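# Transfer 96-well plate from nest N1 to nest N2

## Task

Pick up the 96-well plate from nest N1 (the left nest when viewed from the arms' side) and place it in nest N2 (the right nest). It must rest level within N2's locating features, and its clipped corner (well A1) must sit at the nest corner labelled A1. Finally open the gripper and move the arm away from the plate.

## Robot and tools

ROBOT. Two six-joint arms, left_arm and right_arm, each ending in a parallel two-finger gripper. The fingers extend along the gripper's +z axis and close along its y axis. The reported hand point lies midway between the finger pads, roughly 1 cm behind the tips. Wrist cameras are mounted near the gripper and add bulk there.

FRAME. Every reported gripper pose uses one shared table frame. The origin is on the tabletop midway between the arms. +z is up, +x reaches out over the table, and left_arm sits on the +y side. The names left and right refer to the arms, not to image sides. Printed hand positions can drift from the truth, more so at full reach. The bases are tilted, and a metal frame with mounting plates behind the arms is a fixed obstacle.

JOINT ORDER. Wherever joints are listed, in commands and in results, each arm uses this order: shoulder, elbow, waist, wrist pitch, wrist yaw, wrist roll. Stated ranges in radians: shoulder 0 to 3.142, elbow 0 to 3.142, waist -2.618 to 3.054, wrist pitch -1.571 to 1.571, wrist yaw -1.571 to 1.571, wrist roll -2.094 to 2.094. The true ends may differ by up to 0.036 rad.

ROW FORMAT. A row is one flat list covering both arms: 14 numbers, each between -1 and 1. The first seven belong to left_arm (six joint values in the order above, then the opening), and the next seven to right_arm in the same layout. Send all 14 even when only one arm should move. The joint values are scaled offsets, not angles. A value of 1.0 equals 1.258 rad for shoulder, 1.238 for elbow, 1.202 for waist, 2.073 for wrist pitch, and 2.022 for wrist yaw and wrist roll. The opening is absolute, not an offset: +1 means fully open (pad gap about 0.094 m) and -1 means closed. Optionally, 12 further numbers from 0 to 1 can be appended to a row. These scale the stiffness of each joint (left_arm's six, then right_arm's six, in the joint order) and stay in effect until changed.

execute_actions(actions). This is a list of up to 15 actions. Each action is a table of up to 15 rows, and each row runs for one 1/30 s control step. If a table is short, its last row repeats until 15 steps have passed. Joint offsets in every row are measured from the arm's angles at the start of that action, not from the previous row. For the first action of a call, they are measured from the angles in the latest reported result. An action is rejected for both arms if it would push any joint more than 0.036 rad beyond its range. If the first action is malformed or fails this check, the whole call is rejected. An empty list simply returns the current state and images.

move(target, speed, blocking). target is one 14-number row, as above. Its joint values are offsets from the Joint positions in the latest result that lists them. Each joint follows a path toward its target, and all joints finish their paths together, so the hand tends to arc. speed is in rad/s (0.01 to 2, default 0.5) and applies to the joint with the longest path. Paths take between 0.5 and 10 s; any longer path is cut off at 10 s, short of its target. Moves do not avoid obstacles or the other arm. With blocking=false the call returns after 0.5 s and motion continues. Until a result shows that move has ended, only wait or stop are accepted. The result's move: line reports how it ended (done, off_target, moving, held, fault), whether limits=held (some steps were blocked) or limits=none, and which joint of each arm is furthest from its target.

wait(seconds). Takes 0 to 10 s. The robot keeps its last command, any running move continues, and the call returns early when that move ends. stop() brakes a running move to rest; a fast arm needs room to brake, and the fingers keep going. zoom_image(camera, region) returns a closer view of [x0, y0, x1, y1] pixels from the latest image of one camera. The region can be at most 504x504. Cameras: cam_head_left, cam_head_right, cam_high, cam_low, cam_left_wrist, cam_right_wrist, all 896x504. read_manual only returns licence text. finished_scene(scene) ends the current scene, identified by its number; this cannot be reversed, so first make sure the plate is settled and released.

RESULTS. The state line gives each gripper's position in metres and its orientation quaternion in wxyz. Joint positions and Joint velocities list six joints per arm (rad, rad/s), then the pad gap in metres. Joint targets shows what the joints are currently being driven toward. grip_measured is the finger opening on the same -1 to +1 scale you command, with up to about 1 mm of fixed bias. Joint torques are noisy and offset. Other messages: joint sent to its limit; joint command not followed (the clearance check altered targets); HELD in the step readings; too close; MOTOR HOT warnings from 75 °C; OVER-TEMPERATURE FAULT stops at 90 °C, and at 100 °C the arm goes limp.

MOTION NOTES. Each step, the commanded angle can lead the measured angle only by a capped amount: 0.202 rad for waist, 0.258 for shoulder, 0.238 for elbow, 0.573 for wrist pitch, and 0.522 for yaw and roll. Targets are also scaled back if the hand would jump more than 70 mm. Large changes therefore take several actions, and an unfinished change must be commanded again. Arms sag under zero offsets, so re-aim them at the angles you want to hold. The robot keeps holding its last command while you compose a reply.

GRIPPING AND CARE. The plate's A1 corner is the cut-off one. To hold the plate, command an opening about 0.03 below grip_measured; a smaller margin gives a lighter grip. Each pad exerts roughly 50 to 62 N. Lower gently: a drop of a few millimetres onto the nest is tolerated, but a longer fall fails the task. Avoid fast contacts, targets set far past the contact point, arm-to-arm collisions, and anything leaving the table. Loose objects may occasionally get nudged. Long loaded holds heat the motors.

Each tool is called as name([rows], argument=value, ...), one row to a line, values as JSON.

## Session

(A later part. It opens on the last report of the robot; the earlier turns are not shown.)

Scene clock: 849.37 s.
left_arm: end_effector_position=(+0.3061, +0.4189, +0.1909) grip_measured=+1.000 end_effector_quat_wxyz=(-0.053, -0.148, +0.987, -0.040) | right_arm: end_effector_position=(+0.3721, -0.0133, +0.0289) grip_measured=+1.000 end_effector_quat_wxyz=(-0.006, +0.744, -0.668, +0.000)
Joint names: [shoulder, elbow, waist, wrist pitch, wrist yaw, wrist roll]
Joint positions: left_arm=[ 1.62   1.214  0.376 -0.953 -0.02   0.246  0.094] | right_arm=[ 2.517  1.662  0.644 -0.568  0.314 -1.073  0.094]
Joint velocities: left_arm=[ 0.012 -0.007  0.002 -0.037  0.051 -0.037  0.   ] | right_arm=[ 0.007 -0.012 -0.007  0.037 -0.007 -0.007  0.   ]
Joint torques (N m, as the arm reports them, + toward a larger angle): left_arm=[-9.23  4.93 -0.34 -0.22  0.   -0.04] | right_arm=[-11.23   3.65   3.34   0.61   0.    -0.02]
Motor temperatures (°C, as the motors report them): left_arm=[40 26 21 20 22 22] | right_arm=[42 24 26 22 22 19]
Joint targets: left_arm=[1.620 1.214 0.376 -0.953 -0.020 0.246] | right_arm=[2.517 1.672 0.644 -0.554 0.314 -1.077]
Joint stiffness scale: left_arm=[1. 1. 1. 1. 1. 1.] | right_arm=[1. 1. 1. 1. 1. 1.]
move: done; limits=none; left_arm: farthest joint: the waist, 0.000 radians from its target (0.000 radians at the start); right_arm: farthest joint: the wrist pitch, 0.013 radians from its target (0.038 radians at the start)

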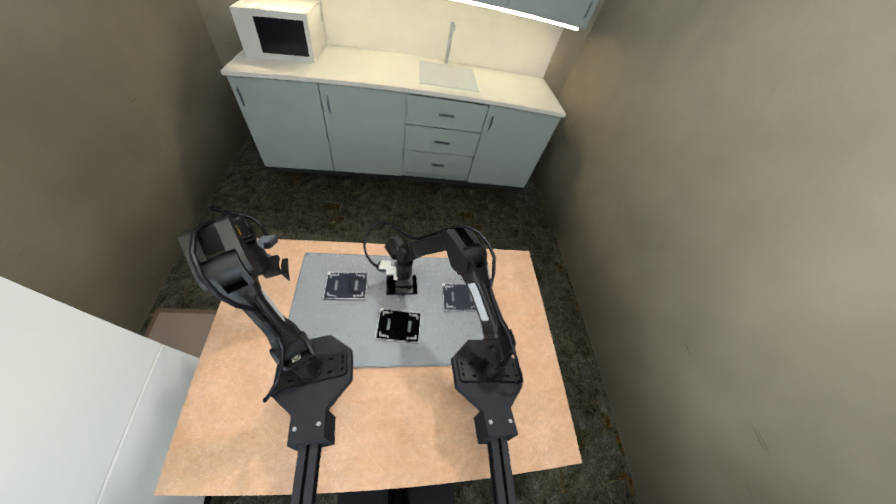

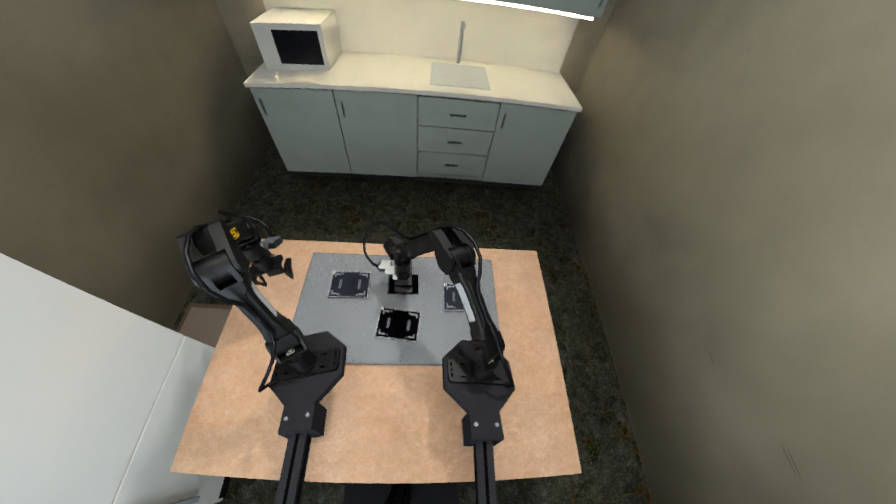

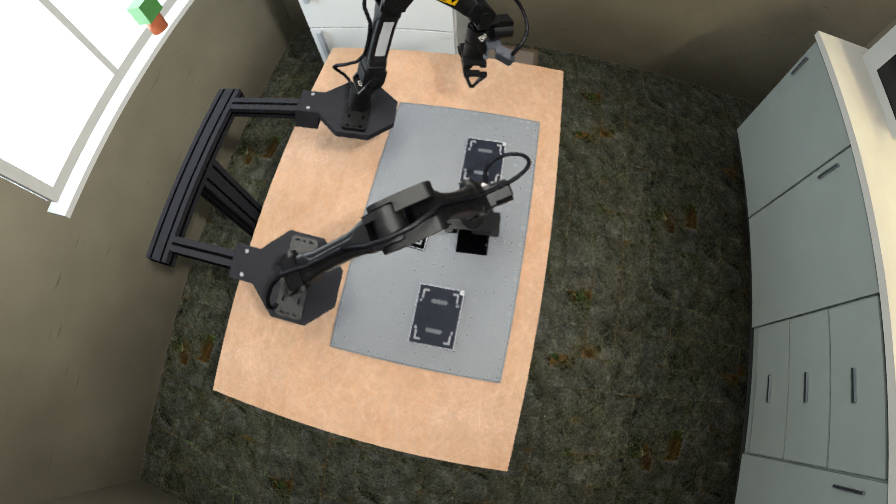

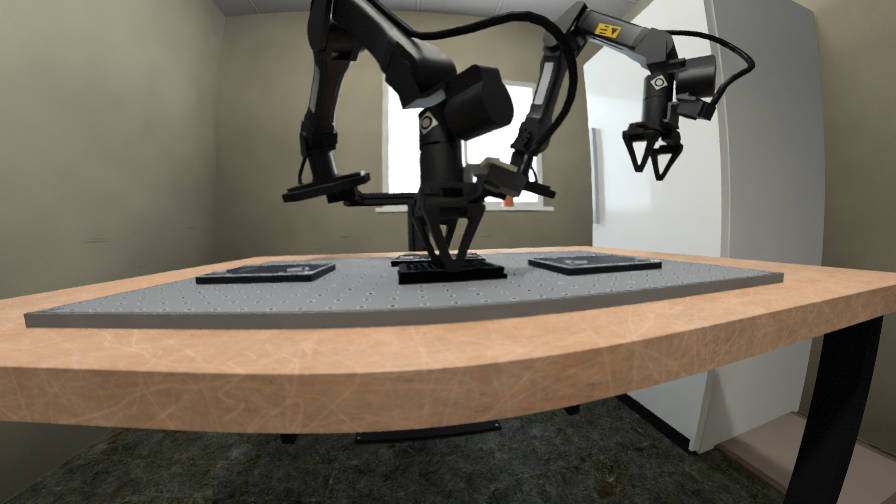

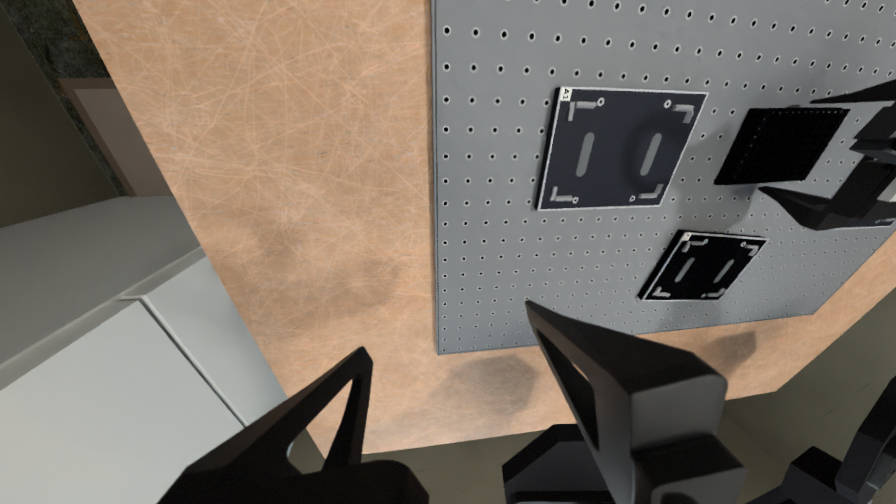

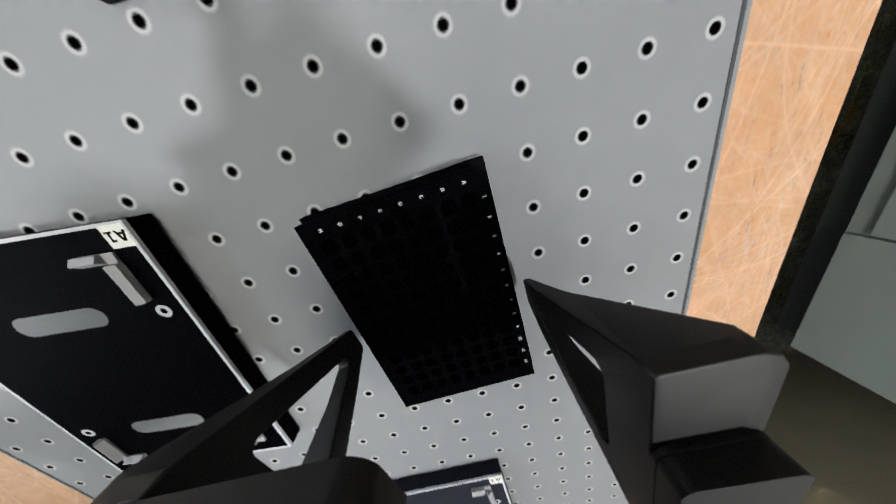

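move(target=[0,0,0,0,0,0,1,0.011,0.008,-0.004,0.0143,0,-0.004,1], speed=0.04)

zoom_image(camera="cam_low", region=[380,200,530,300])

zoom_image(camera="cam_right_wrist", region=[270,140,600,420])

Scene clock: 858.80 s.
left_arm: end_effector_position=(+0.3061, +0.4189, +0.1909) grip_measured=+1.000 end_effector_quat_wxyz=(-0.053, -0.148, +0.987, -0.040) | right_arm: end_effector_position=(+0.3701, -0.0121, +0.0226) grip_measured=+1.000 end_effector_quat_wxyz=(-0.006, +0.744, -0.668, +0.000)
Joint names: [shoulder, elbow, waist, wrist pitch, wrist yaw, wrist roll]
Joint positions: left_arm=[ 1.62   1.214  0.376 -0.953 -0.02   0.246  0.094] | right_arm=[ 2.533  1.662  0.644 -0.552  0.314 -1.073  0.094]
Joint velocities: left_arm=[ 0.022 -0.007 -0.007 -0.037 -0.11   0.051  0.   ] | right_arm=[ 0.007 -0.012  0.017 -0.022  0.022  0.051  0.   ]
Joint torques (N m, as the arm reports them, + toward a larger angle): left_arm=[-9.23  4.93 -0.33 -0.22  0.   -0.04] | right_arm=[-11.45   3.67   3.02   0.68  -0.01  -0.06]
Motor temperatures (°C, as the motors report them): left_arm=[40 26 21 20 22 22] | right_arm=[42 24 26 22 22 19]
Joint targets: left_arm=[1.620 1.214 0.376 -0.953 -0.020 0.246] | right_arm=[2.531 1.672 0.639 -0.538 0.314 -1.081]
Joint stiffness scale: left_arm=[1. 1. 1. 1. 1. 1.] | right_arm=[1. 1. 1. 1. 1. 1.]
move: done; limits=none; left_arm: farthest joint: the waist, 0.000 radians from its target (0.000 radians at the start); right_arm: farthest joint: the wrist pitch, 0.014 radians from its target (0.029 radians at the start)

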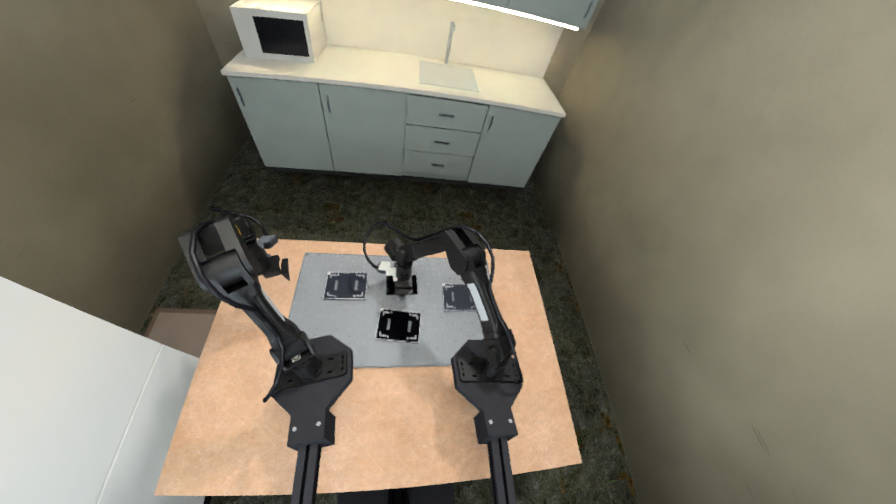

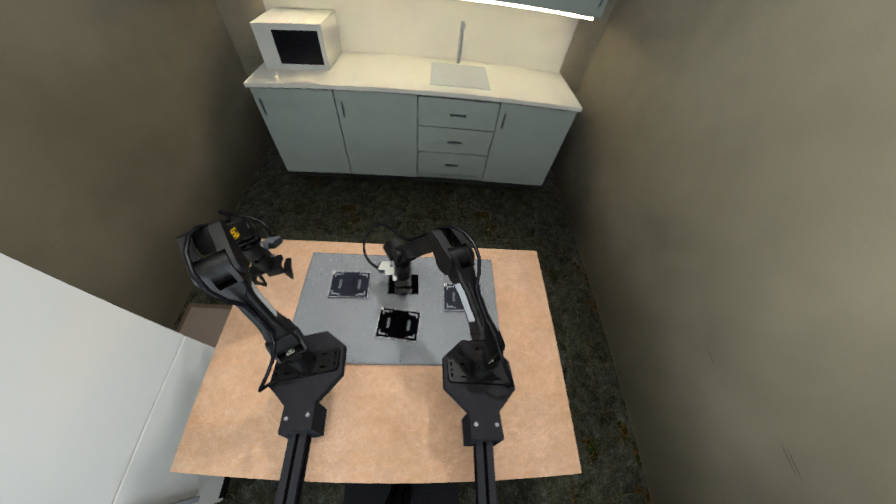

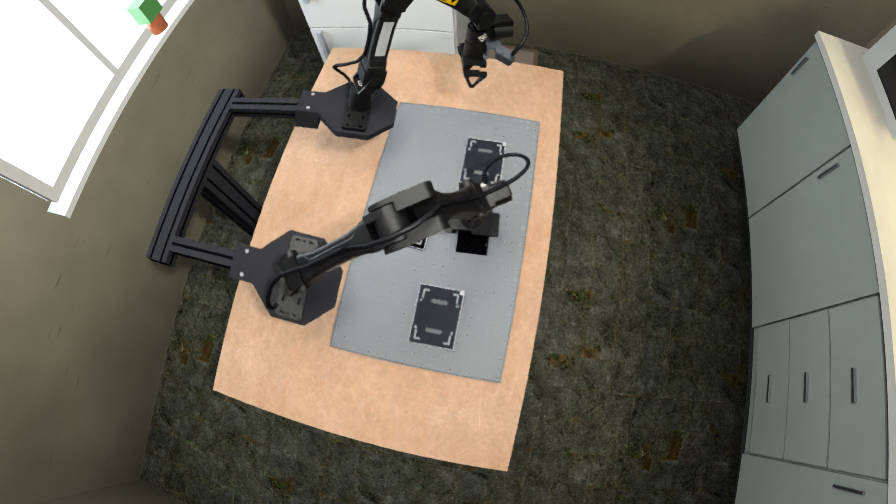

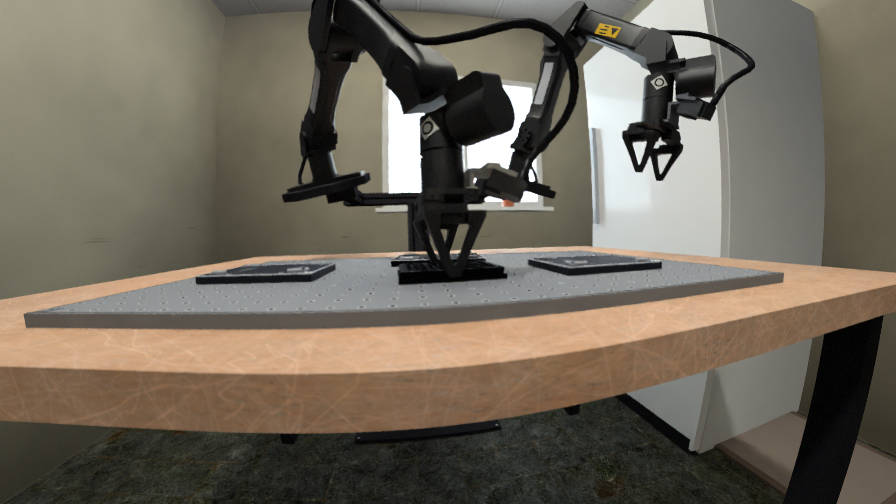

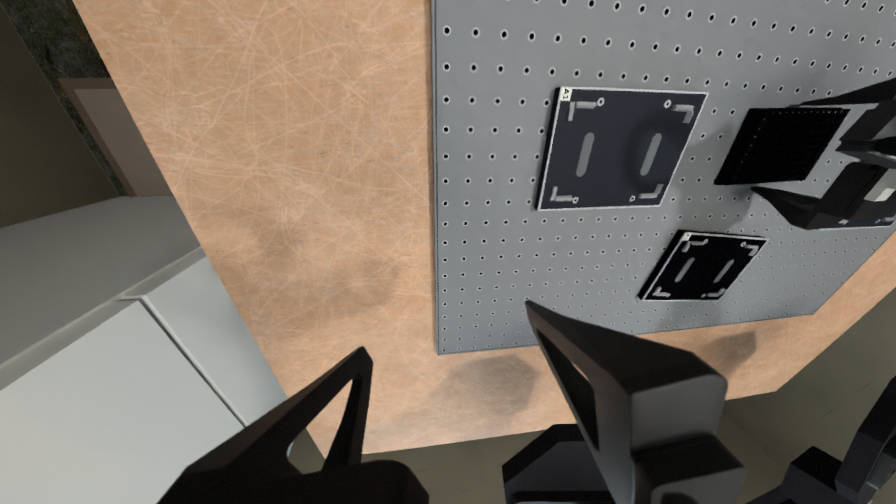

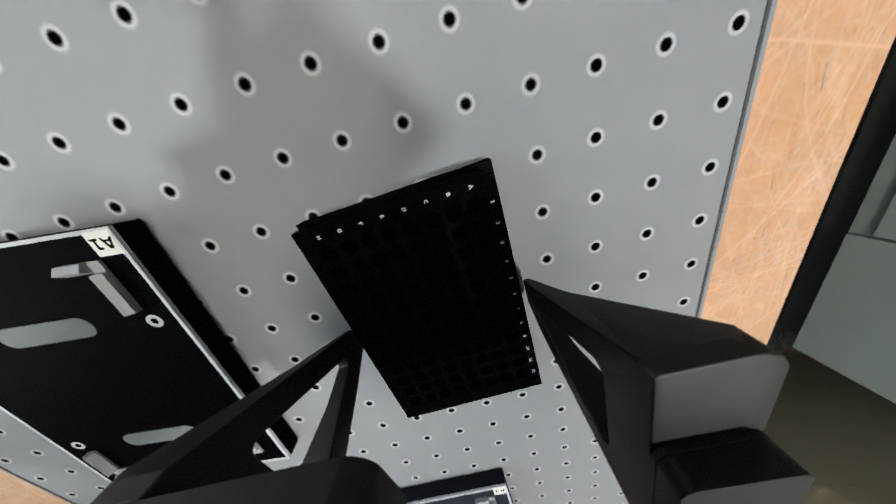

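Region (380, 200, 530, 300) of cam_low's 896x504 image, scaled by 3.360, with more detail than that image has.

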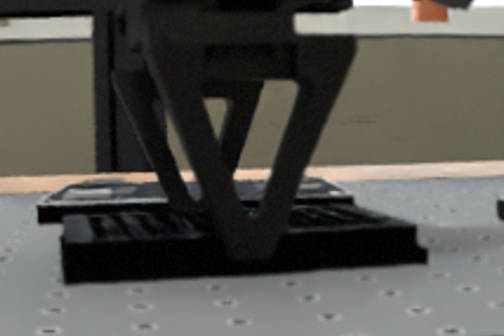

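Region (270, 140, 600, 420) of cam_right_wrist's 896x504 image, scaled by 1.527, with more detail than that image has; it fills the top 428 rows of this view, and the rest is white.

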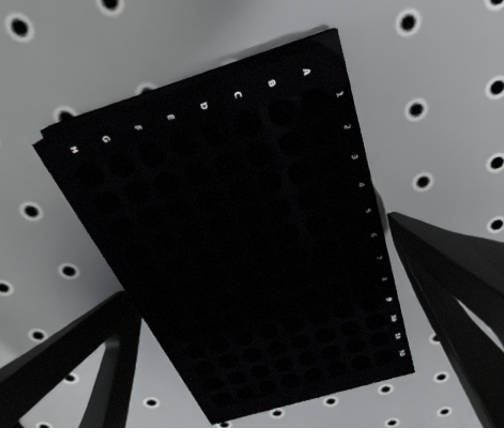

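execute_actions([
  [[0,0,0,0,0,0,1,-0.001,0.008,-0.002,0.006,0,-0.003,0.93],[0,0,0,0,0,0,1,-0.001,0.008,-0.002,0.006,0,-0.003,0.88],[0,0,0,0,0,0,1,-0.001,0.008,-0.002,0.006,0,-0.003,0.85],[0,0,0,0,0,0,1,-0.001,0.008,-0.002,0.006,0,-0.003,0.82],[0,0,0,0,0,0,1,-0.001,0.008,-0.002,0.006,0,-0.003,0.80],[0,0,0,0,0,0,1,-0.001,0.008,-0.002,0.006,0,-0.003,0.79],[0,0,0,0,0,0,1,-0.001,0.008,-0.002,0.006,0,-0.003,0.78],[0,0,0,0,0,0,1,-0.001,0.008,-0.002,0.006,0,-0.003,0.77],[0,0,0,0,0,0,1,-0.001,0.008,-0.002,0.006,0,-0.003,0.76],[0,0,0,0,0,0,1,-0.001,0.008,-0.002,0.006,0,-0.003,0.75],[0,0,0,0,0,0,1,-0.001,0.008,-0.002,0.006,0,-0.003,0.74]],
])

Scene clock: 866.50 s.
left_arm: end_effector_position=(+0.3061, +0.4189, +0.1909) grip_measured=+1.000 end_effector_quat_wxyz=(-0.053, -0.148, +0.987, -0.040) | right_arm: end_effector_position=(+0.3703, -0.0120, +0.0226) grip_measured=+0.753 end_effector_quat_wxyz=(-0.006, +0.744, -0.668, +0.001)
Joint names: [shoulder, elbow, waist, wrist pitch, wrist yaw, wrist roll]
Joint positions: left_arm=[ 1.62   1.214  0.376 -0.953 -0.02   0.246  0.094] | right_arm=[ 2.533  1.662  0.644 -0.551  0.314 -1.073  0.082]
Joint velocities: left_arm=[ 0.002 -0.017  0.007 -0.037  0.051 -0.022  0.   ] | right_arm=[ 0.002  0.007 -0.002  0.007 -0.095 -0.081 -0.   ]
Joint torques (N m, as the arm reports them, + toward a larger angle): left_arm=[-9.23  4.94 -0.34 -0.22  0.   -0.04] | right_arm=[-11.39   3.64   3.14   0.62   0.    -0.05]
Motor temperatures (°C, as the motors report them): left_arm=[40 26 21 20 22 22] | right_arm=[42 24 26 22 22 19]
Joint targets: left_arm=[1.620 1.214 0.376 -0.953 -0.020 0.246] | right_arm=[2.532 1.672 0.641 -0.539 0.314 -1.079]
Joint stiffness scale: left_arm=[1. 1. 1. 1. 1. 1.] | right_arm=[1. 1. 1. 1. 1. 1.]
Step readings (joint positions):
0: left_arm=[1.620 1.214 0.376 -0.953 -0.020 0.246] | right_arm=[2.533 1.662 0.644 -0.552 0.314 -1.073]
1: left_arm=[1.620 1.214 0.376 -0.953 -0.020 0.246] | right_arm=[2.533 1.662 0.644 -0.552 0.314 -1.073]
2: left_arm=[1.620 1.214 0.376 -0.953 -0.020 0.246] | right_arm=[2.533 1.662 0.644 -0.552 0.314 -1.073]
4: left_arm=[1.620 1.214 0.376 -0.953 -0.020 0.246] | right_arm=[2.533 1.662 0.644 -0.551 0.314 -1.073]
8: left_arm=[1.620 1.214 0.376 -0.953 -0.020 0.246] | right_arm=[2.533 1.662 0.644 -0.551 0.314 -1.073]
15: Joint positions above

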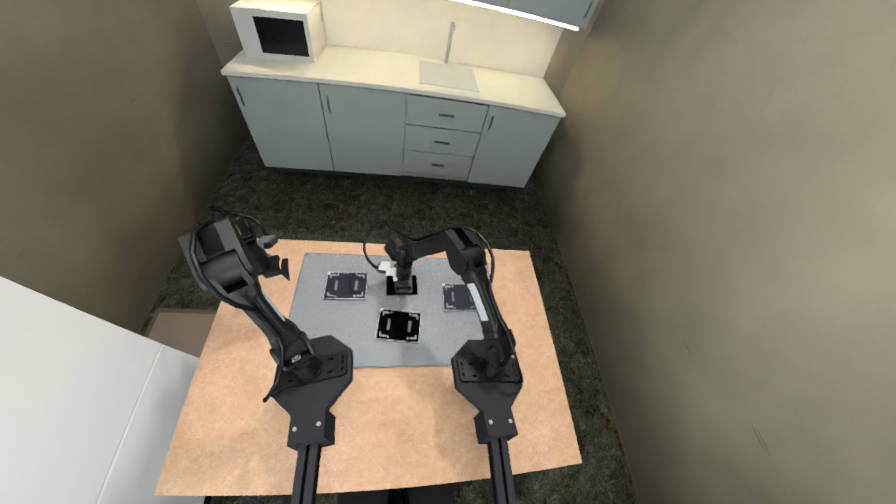

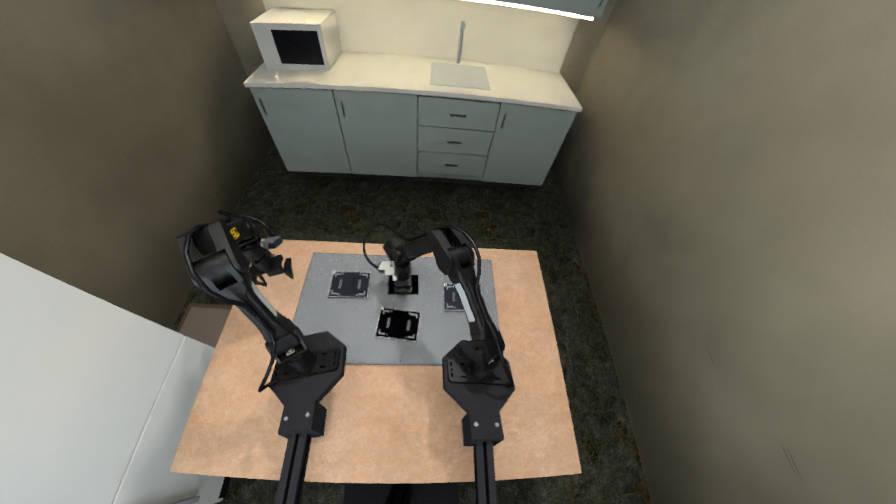

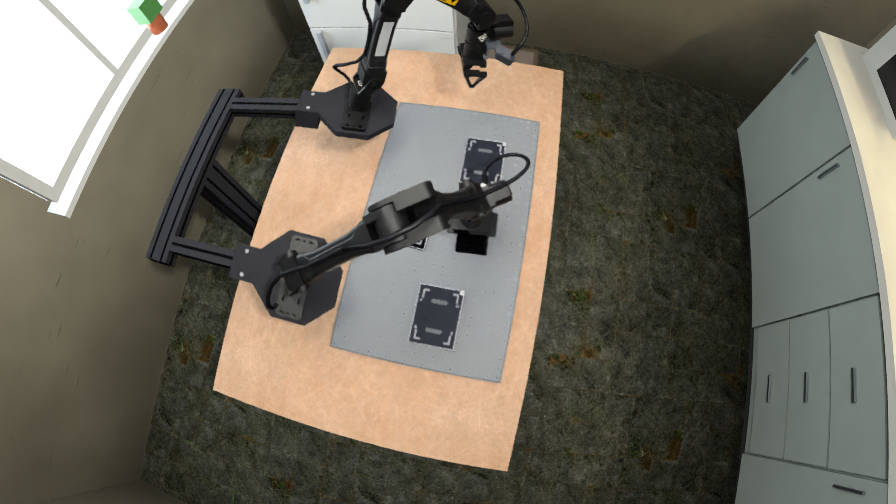

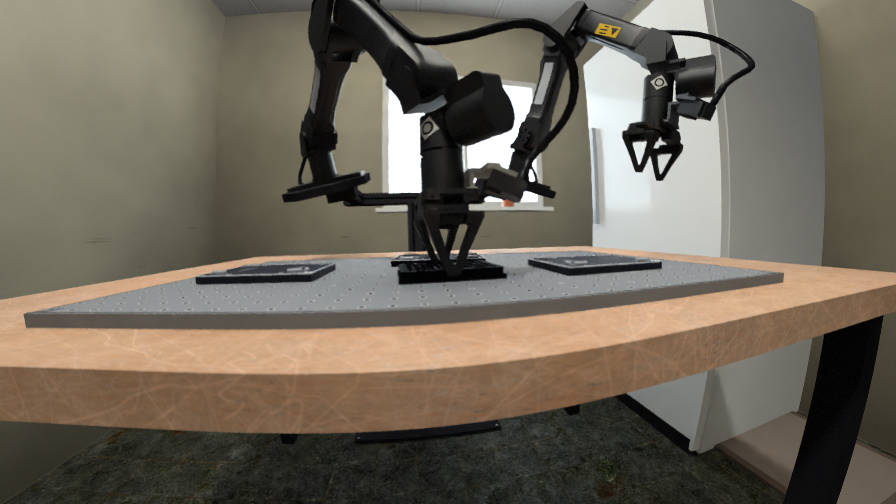

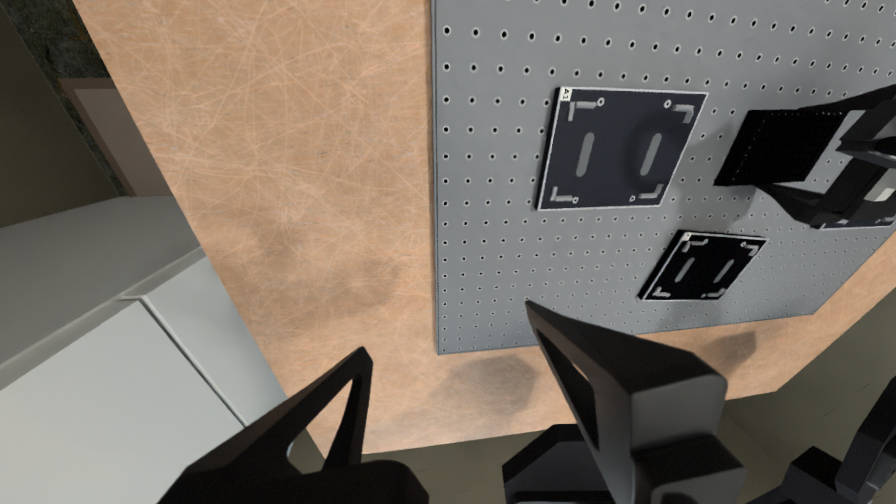

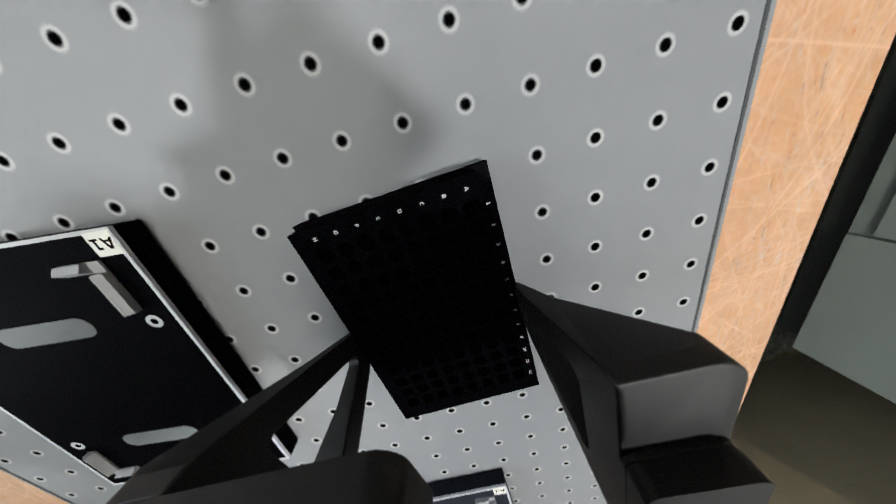

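execute_actions(actions=[])

Scene clock: 896.63 s.
left_arm: end_effector_position=(+0.3061, +0.4189, +0.1909) grip_measured=+1.000 end_effector_quat_wxyz=(-0.053, -0.148, +0.987, -0.040) | right_arm: end_effector_position=(+0.3703, -0.0120, +0.0226) grip_measured=+0.753 end_effector_quat_wxyz=(-0.006, +0.744, -0.668, +0.001)
Joint names: [shoulder, elbow, waist, wrist pitch, wrist yaw, wrist roll]
Joint positions: left_arm=[ 1.62   1.214  0.376 -0.953 -0.02   0.246  0.094] | right_arm=[ 2.533  1.662  0.644 -0.551  0.314 -1.073  0.082]
Joint velocities: left_arm=[ 0.007 -0.002 -0.002 -0.037  0.007 -0.066  0.   ] | right_arm=[-0.017 -0.002  0.012  0.051 -0.066 -0.007 -0.001]
Joint torques (N m, as the arm reports them, + toward a larger angle): left_arm=[-9.23  4.92 -0.34 -0.22  0.   -0.04] | right_arm=[-11.38   3.66   3.14   0.62   0.    -0.03]
Motor temperatures (°C, as the motors report them): left_arm=[40 26 21 20 22 22] | right_arm=[43 24 25 22 22 19]
Joint targets: left_arm=[1.620 1.214 0.376 -0.953 -0.020 0.246] | right_arm=[2.532 1.672 0.641 -0.539 0.314 -1.079]
Joint stiffness scale: left_arm=[1. 1. 1. 1. 1. 1.] | right_arm=[1. 1. 1. 1. 1. 1.]

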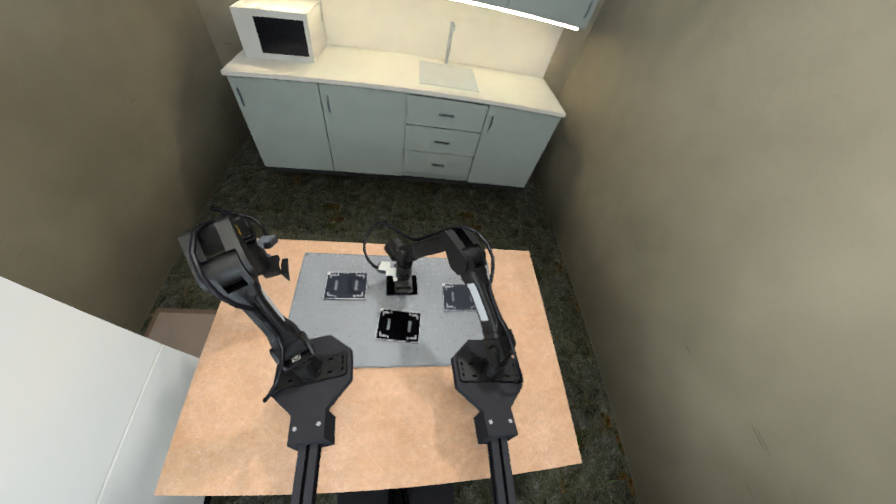

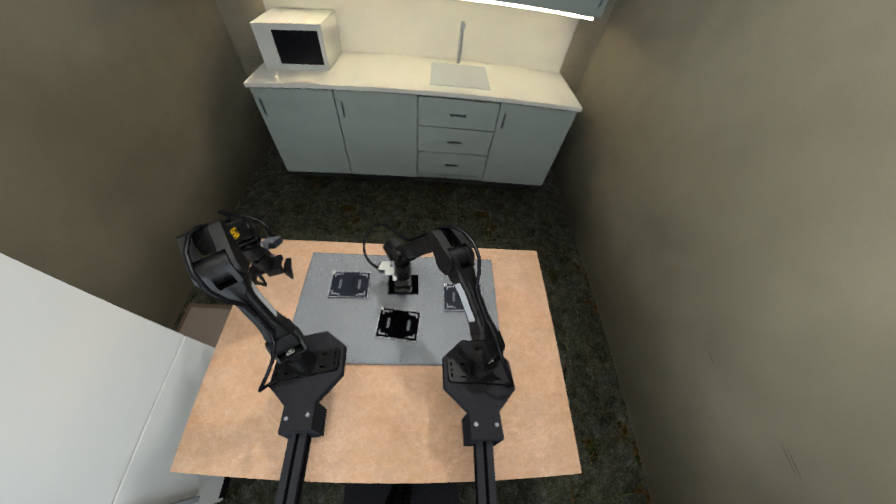

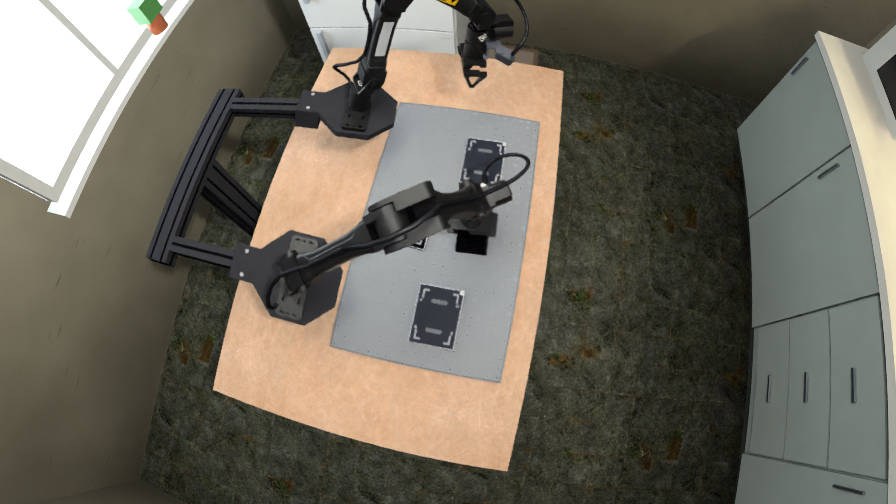

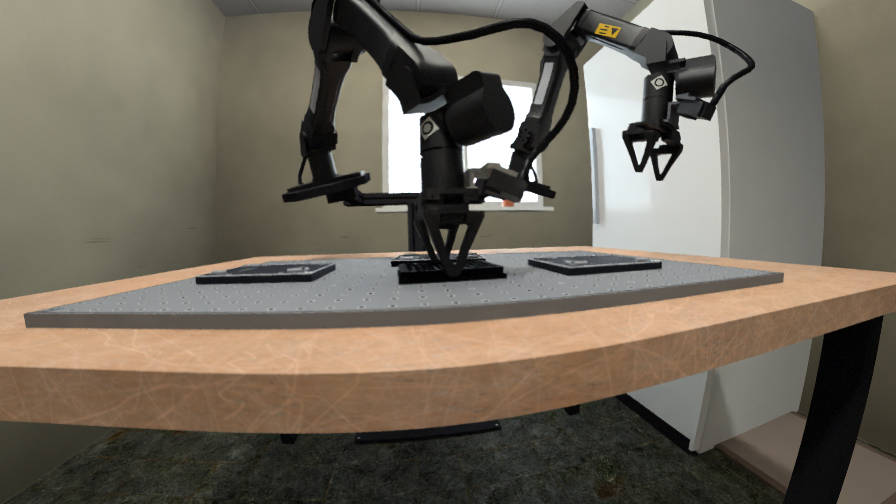

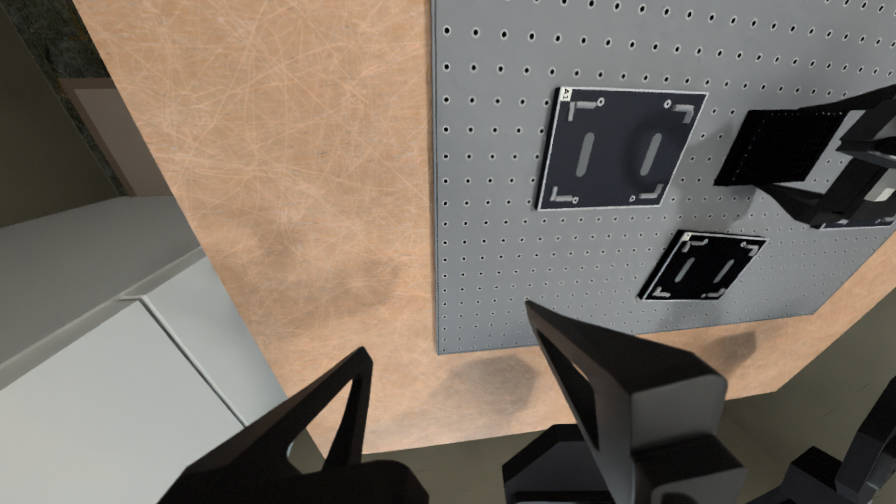

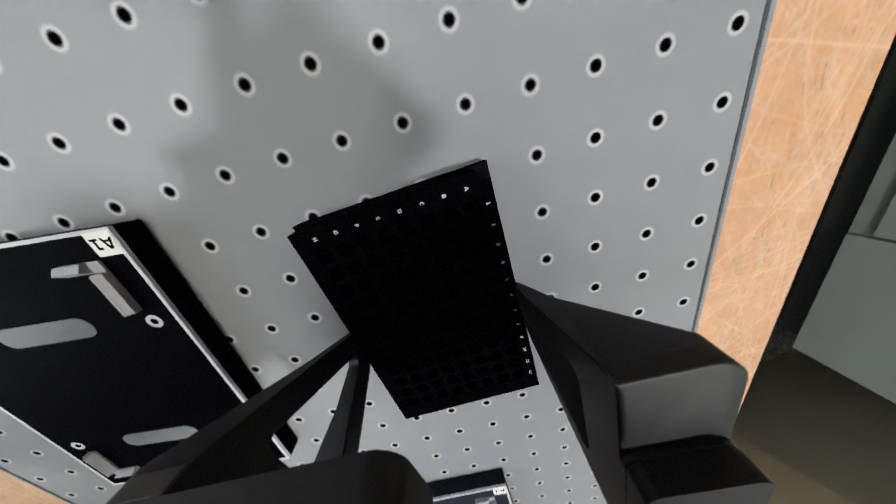

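execute_actions([
  [[0,0,0,0,0,0,1,0,0.006,0,0.004,0,0,0.72]],
  [[0,0,0,0,0,0,1,0,0,0,0,0,0,0.72]],
])

Scene clock: 904.13 s.
left_arm: end_effector_position=(+0.3061, +0.4189, +0.1909) grip_measured=+1.000 end_effector_quat_wxyz=(-0.053, -0.148, +0.987, -0.040) | right_arm: end_effector_position=(+0.3703, -0.0120, +0.0226) grip_measured=+0.739 end_effector_quat_wxyz=(-0.006, +0.744, -0.668, +0.001)
Joint names: [shoulder, elbow, waist, wrist pitch, wrist yaw, wrist roll]
Joint positions: left_arm=[ 1.62   1.214  0.376 -0.953 -0.02   0.246  0.094] | right_arm=[ 2.533  1.662  0.644 -0.551  0.314 -1.073  0.082]
Joint velocities: left_arm=[ 0.012  0.007  0.012  0.051 -0.007 -0.022  0.   ] | right_arm=[-0.032  0.002  0.012  0.022 -0.022 -0.007 -0.   ]
Joint torques (N m, as the arm reports them, + toward a larger angle): left_arm=[-9.24  4.93 -0.34 -0.22  0.   -0.04] | right_arm=[-11.27   2.97   3.33   0.47  -0.01   0.01]
Motor temperatures (°C, as the motors report them): left_arm=[40 26 21 20 22 22] | right_arm=[43 24 25 22 22 19]
Joint targets: left_arm=[1.620 1.214 0.376 -0.953 -0.020 0.246] | right_arm=[2.533 1.662 0.644 -0.551 0.314 -1.073]
Joint stiffness scale: left_arm=[1. 1. 1. 1. 1. 1.] | right_arm=[1. 1. 1. 1. 1. 1.]
Step readings (joint positions; steps 1 to 15: 1st action; 16 to 30: 2nd action):
0: left_arm=[1.620 1.214 0.376 -0.953 -0.020 0.246] | right_arm=[2.533 1.662 0.644 -0.551 0.314 -1.073]
1: left_arm=[1.620 1.214 0.376 -0.953 -0.020 0.246] | right_arm=[2.533 1.662 0.644 -0.551 0.314 -1.073]
2: left_arm=[1.620 1.214 0.376 -0.953 -0.020 0.246] | right_arm=[2.533 1.662 0.644 -0.551 0.314 -1.073]
4: left_arm=[1.620 1.214 0.376 -0.953 -0.020 0.246] | right_arm=[2.533 1.662 0.644 -0.551 0.314 -1.073]
8: left_arm=[1.620 1.214 0.376 -0.953 -0.020 0.246] | right_arm=[2.533 1.662 0.644 -0.551 0.314 -1.073]
15: left_arm=[1.620 1.214 0.376 -0.953 -0.020 0.246] | right_arm=[2.533 1.662 0.644 -0.551 0.314 -1.073]
16: left_arm=[1.620 1.214 0.376 -0.953 -0.020 0.246] | right_arm=[2.533 1.662 0.644 -0.551 0.314 -1.073]
17: left_arm=[1.620 1.214 0.376 -0.953 -0.020 0.246] | right_arm=[2.533 1.662 0.644 -0.551 0.314 -1.073]
19: left_arm=[1.620 1.214 0.376 -0.953 -0.020 0.246] | right_arm=[2.533 1.662 0.644 -0.551 0.314 -1.073]
23: left_arm=[1.620 1.214 0.376 -0.953 -0.020 0.246] | right_arm=[2.533 1.662 0.644 -0.551 0.314 -1.073]
30: Joint positions above

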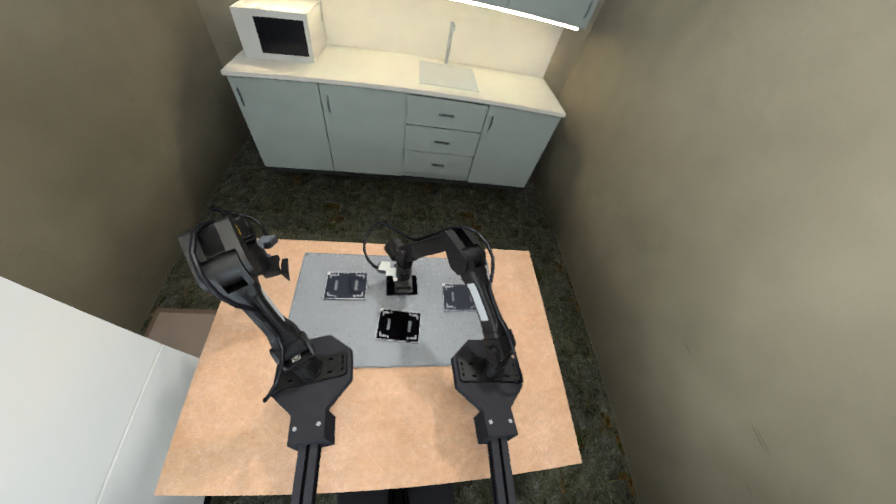

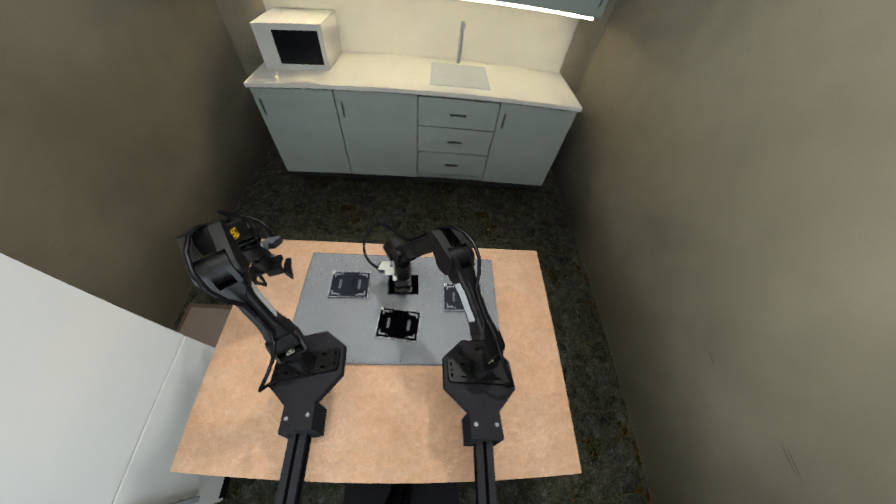

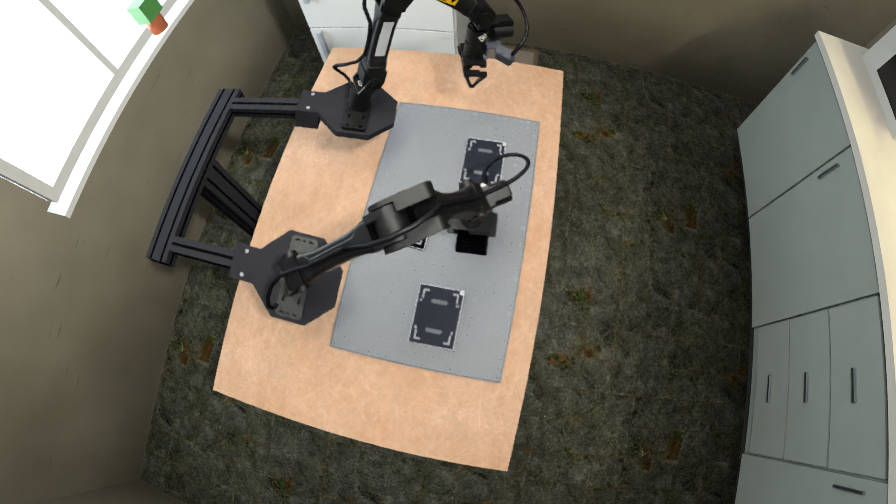

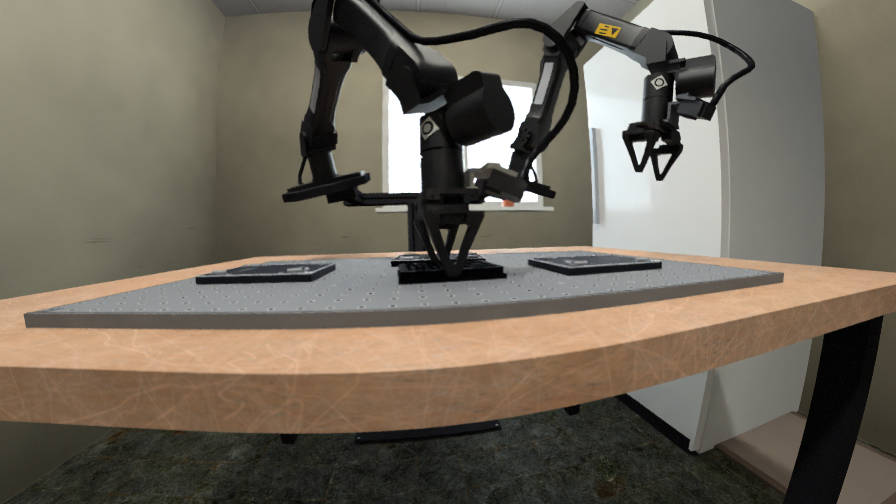

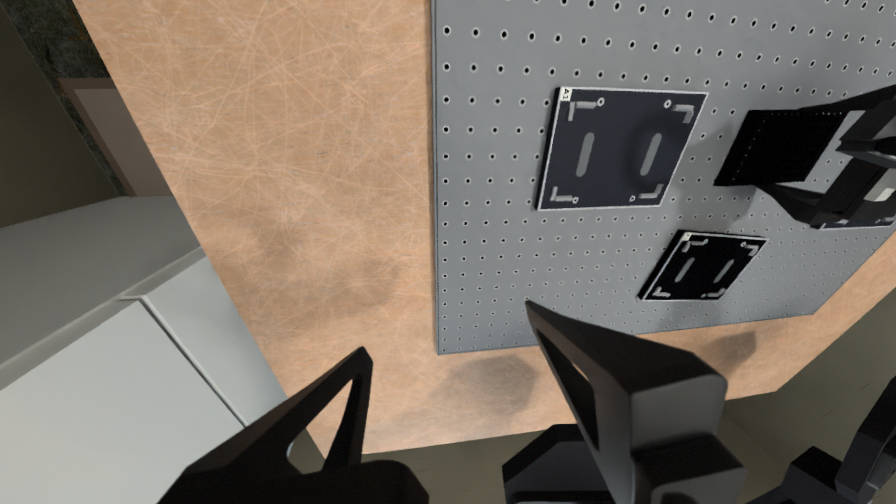

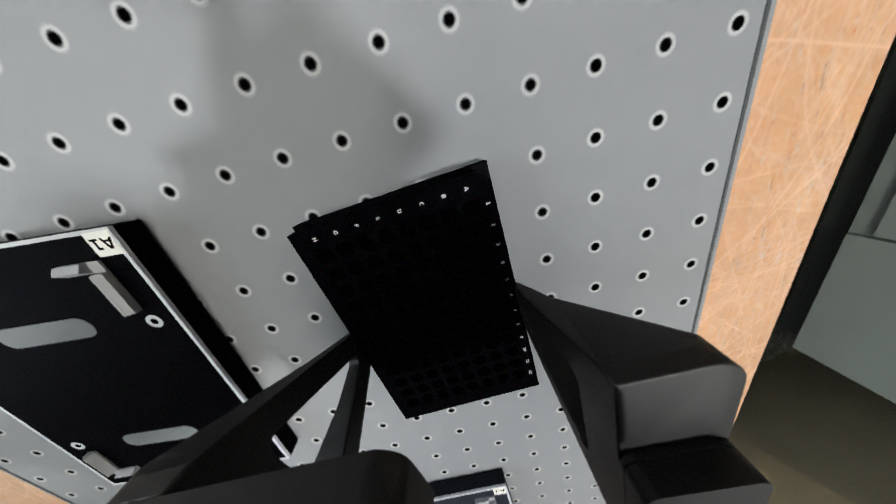

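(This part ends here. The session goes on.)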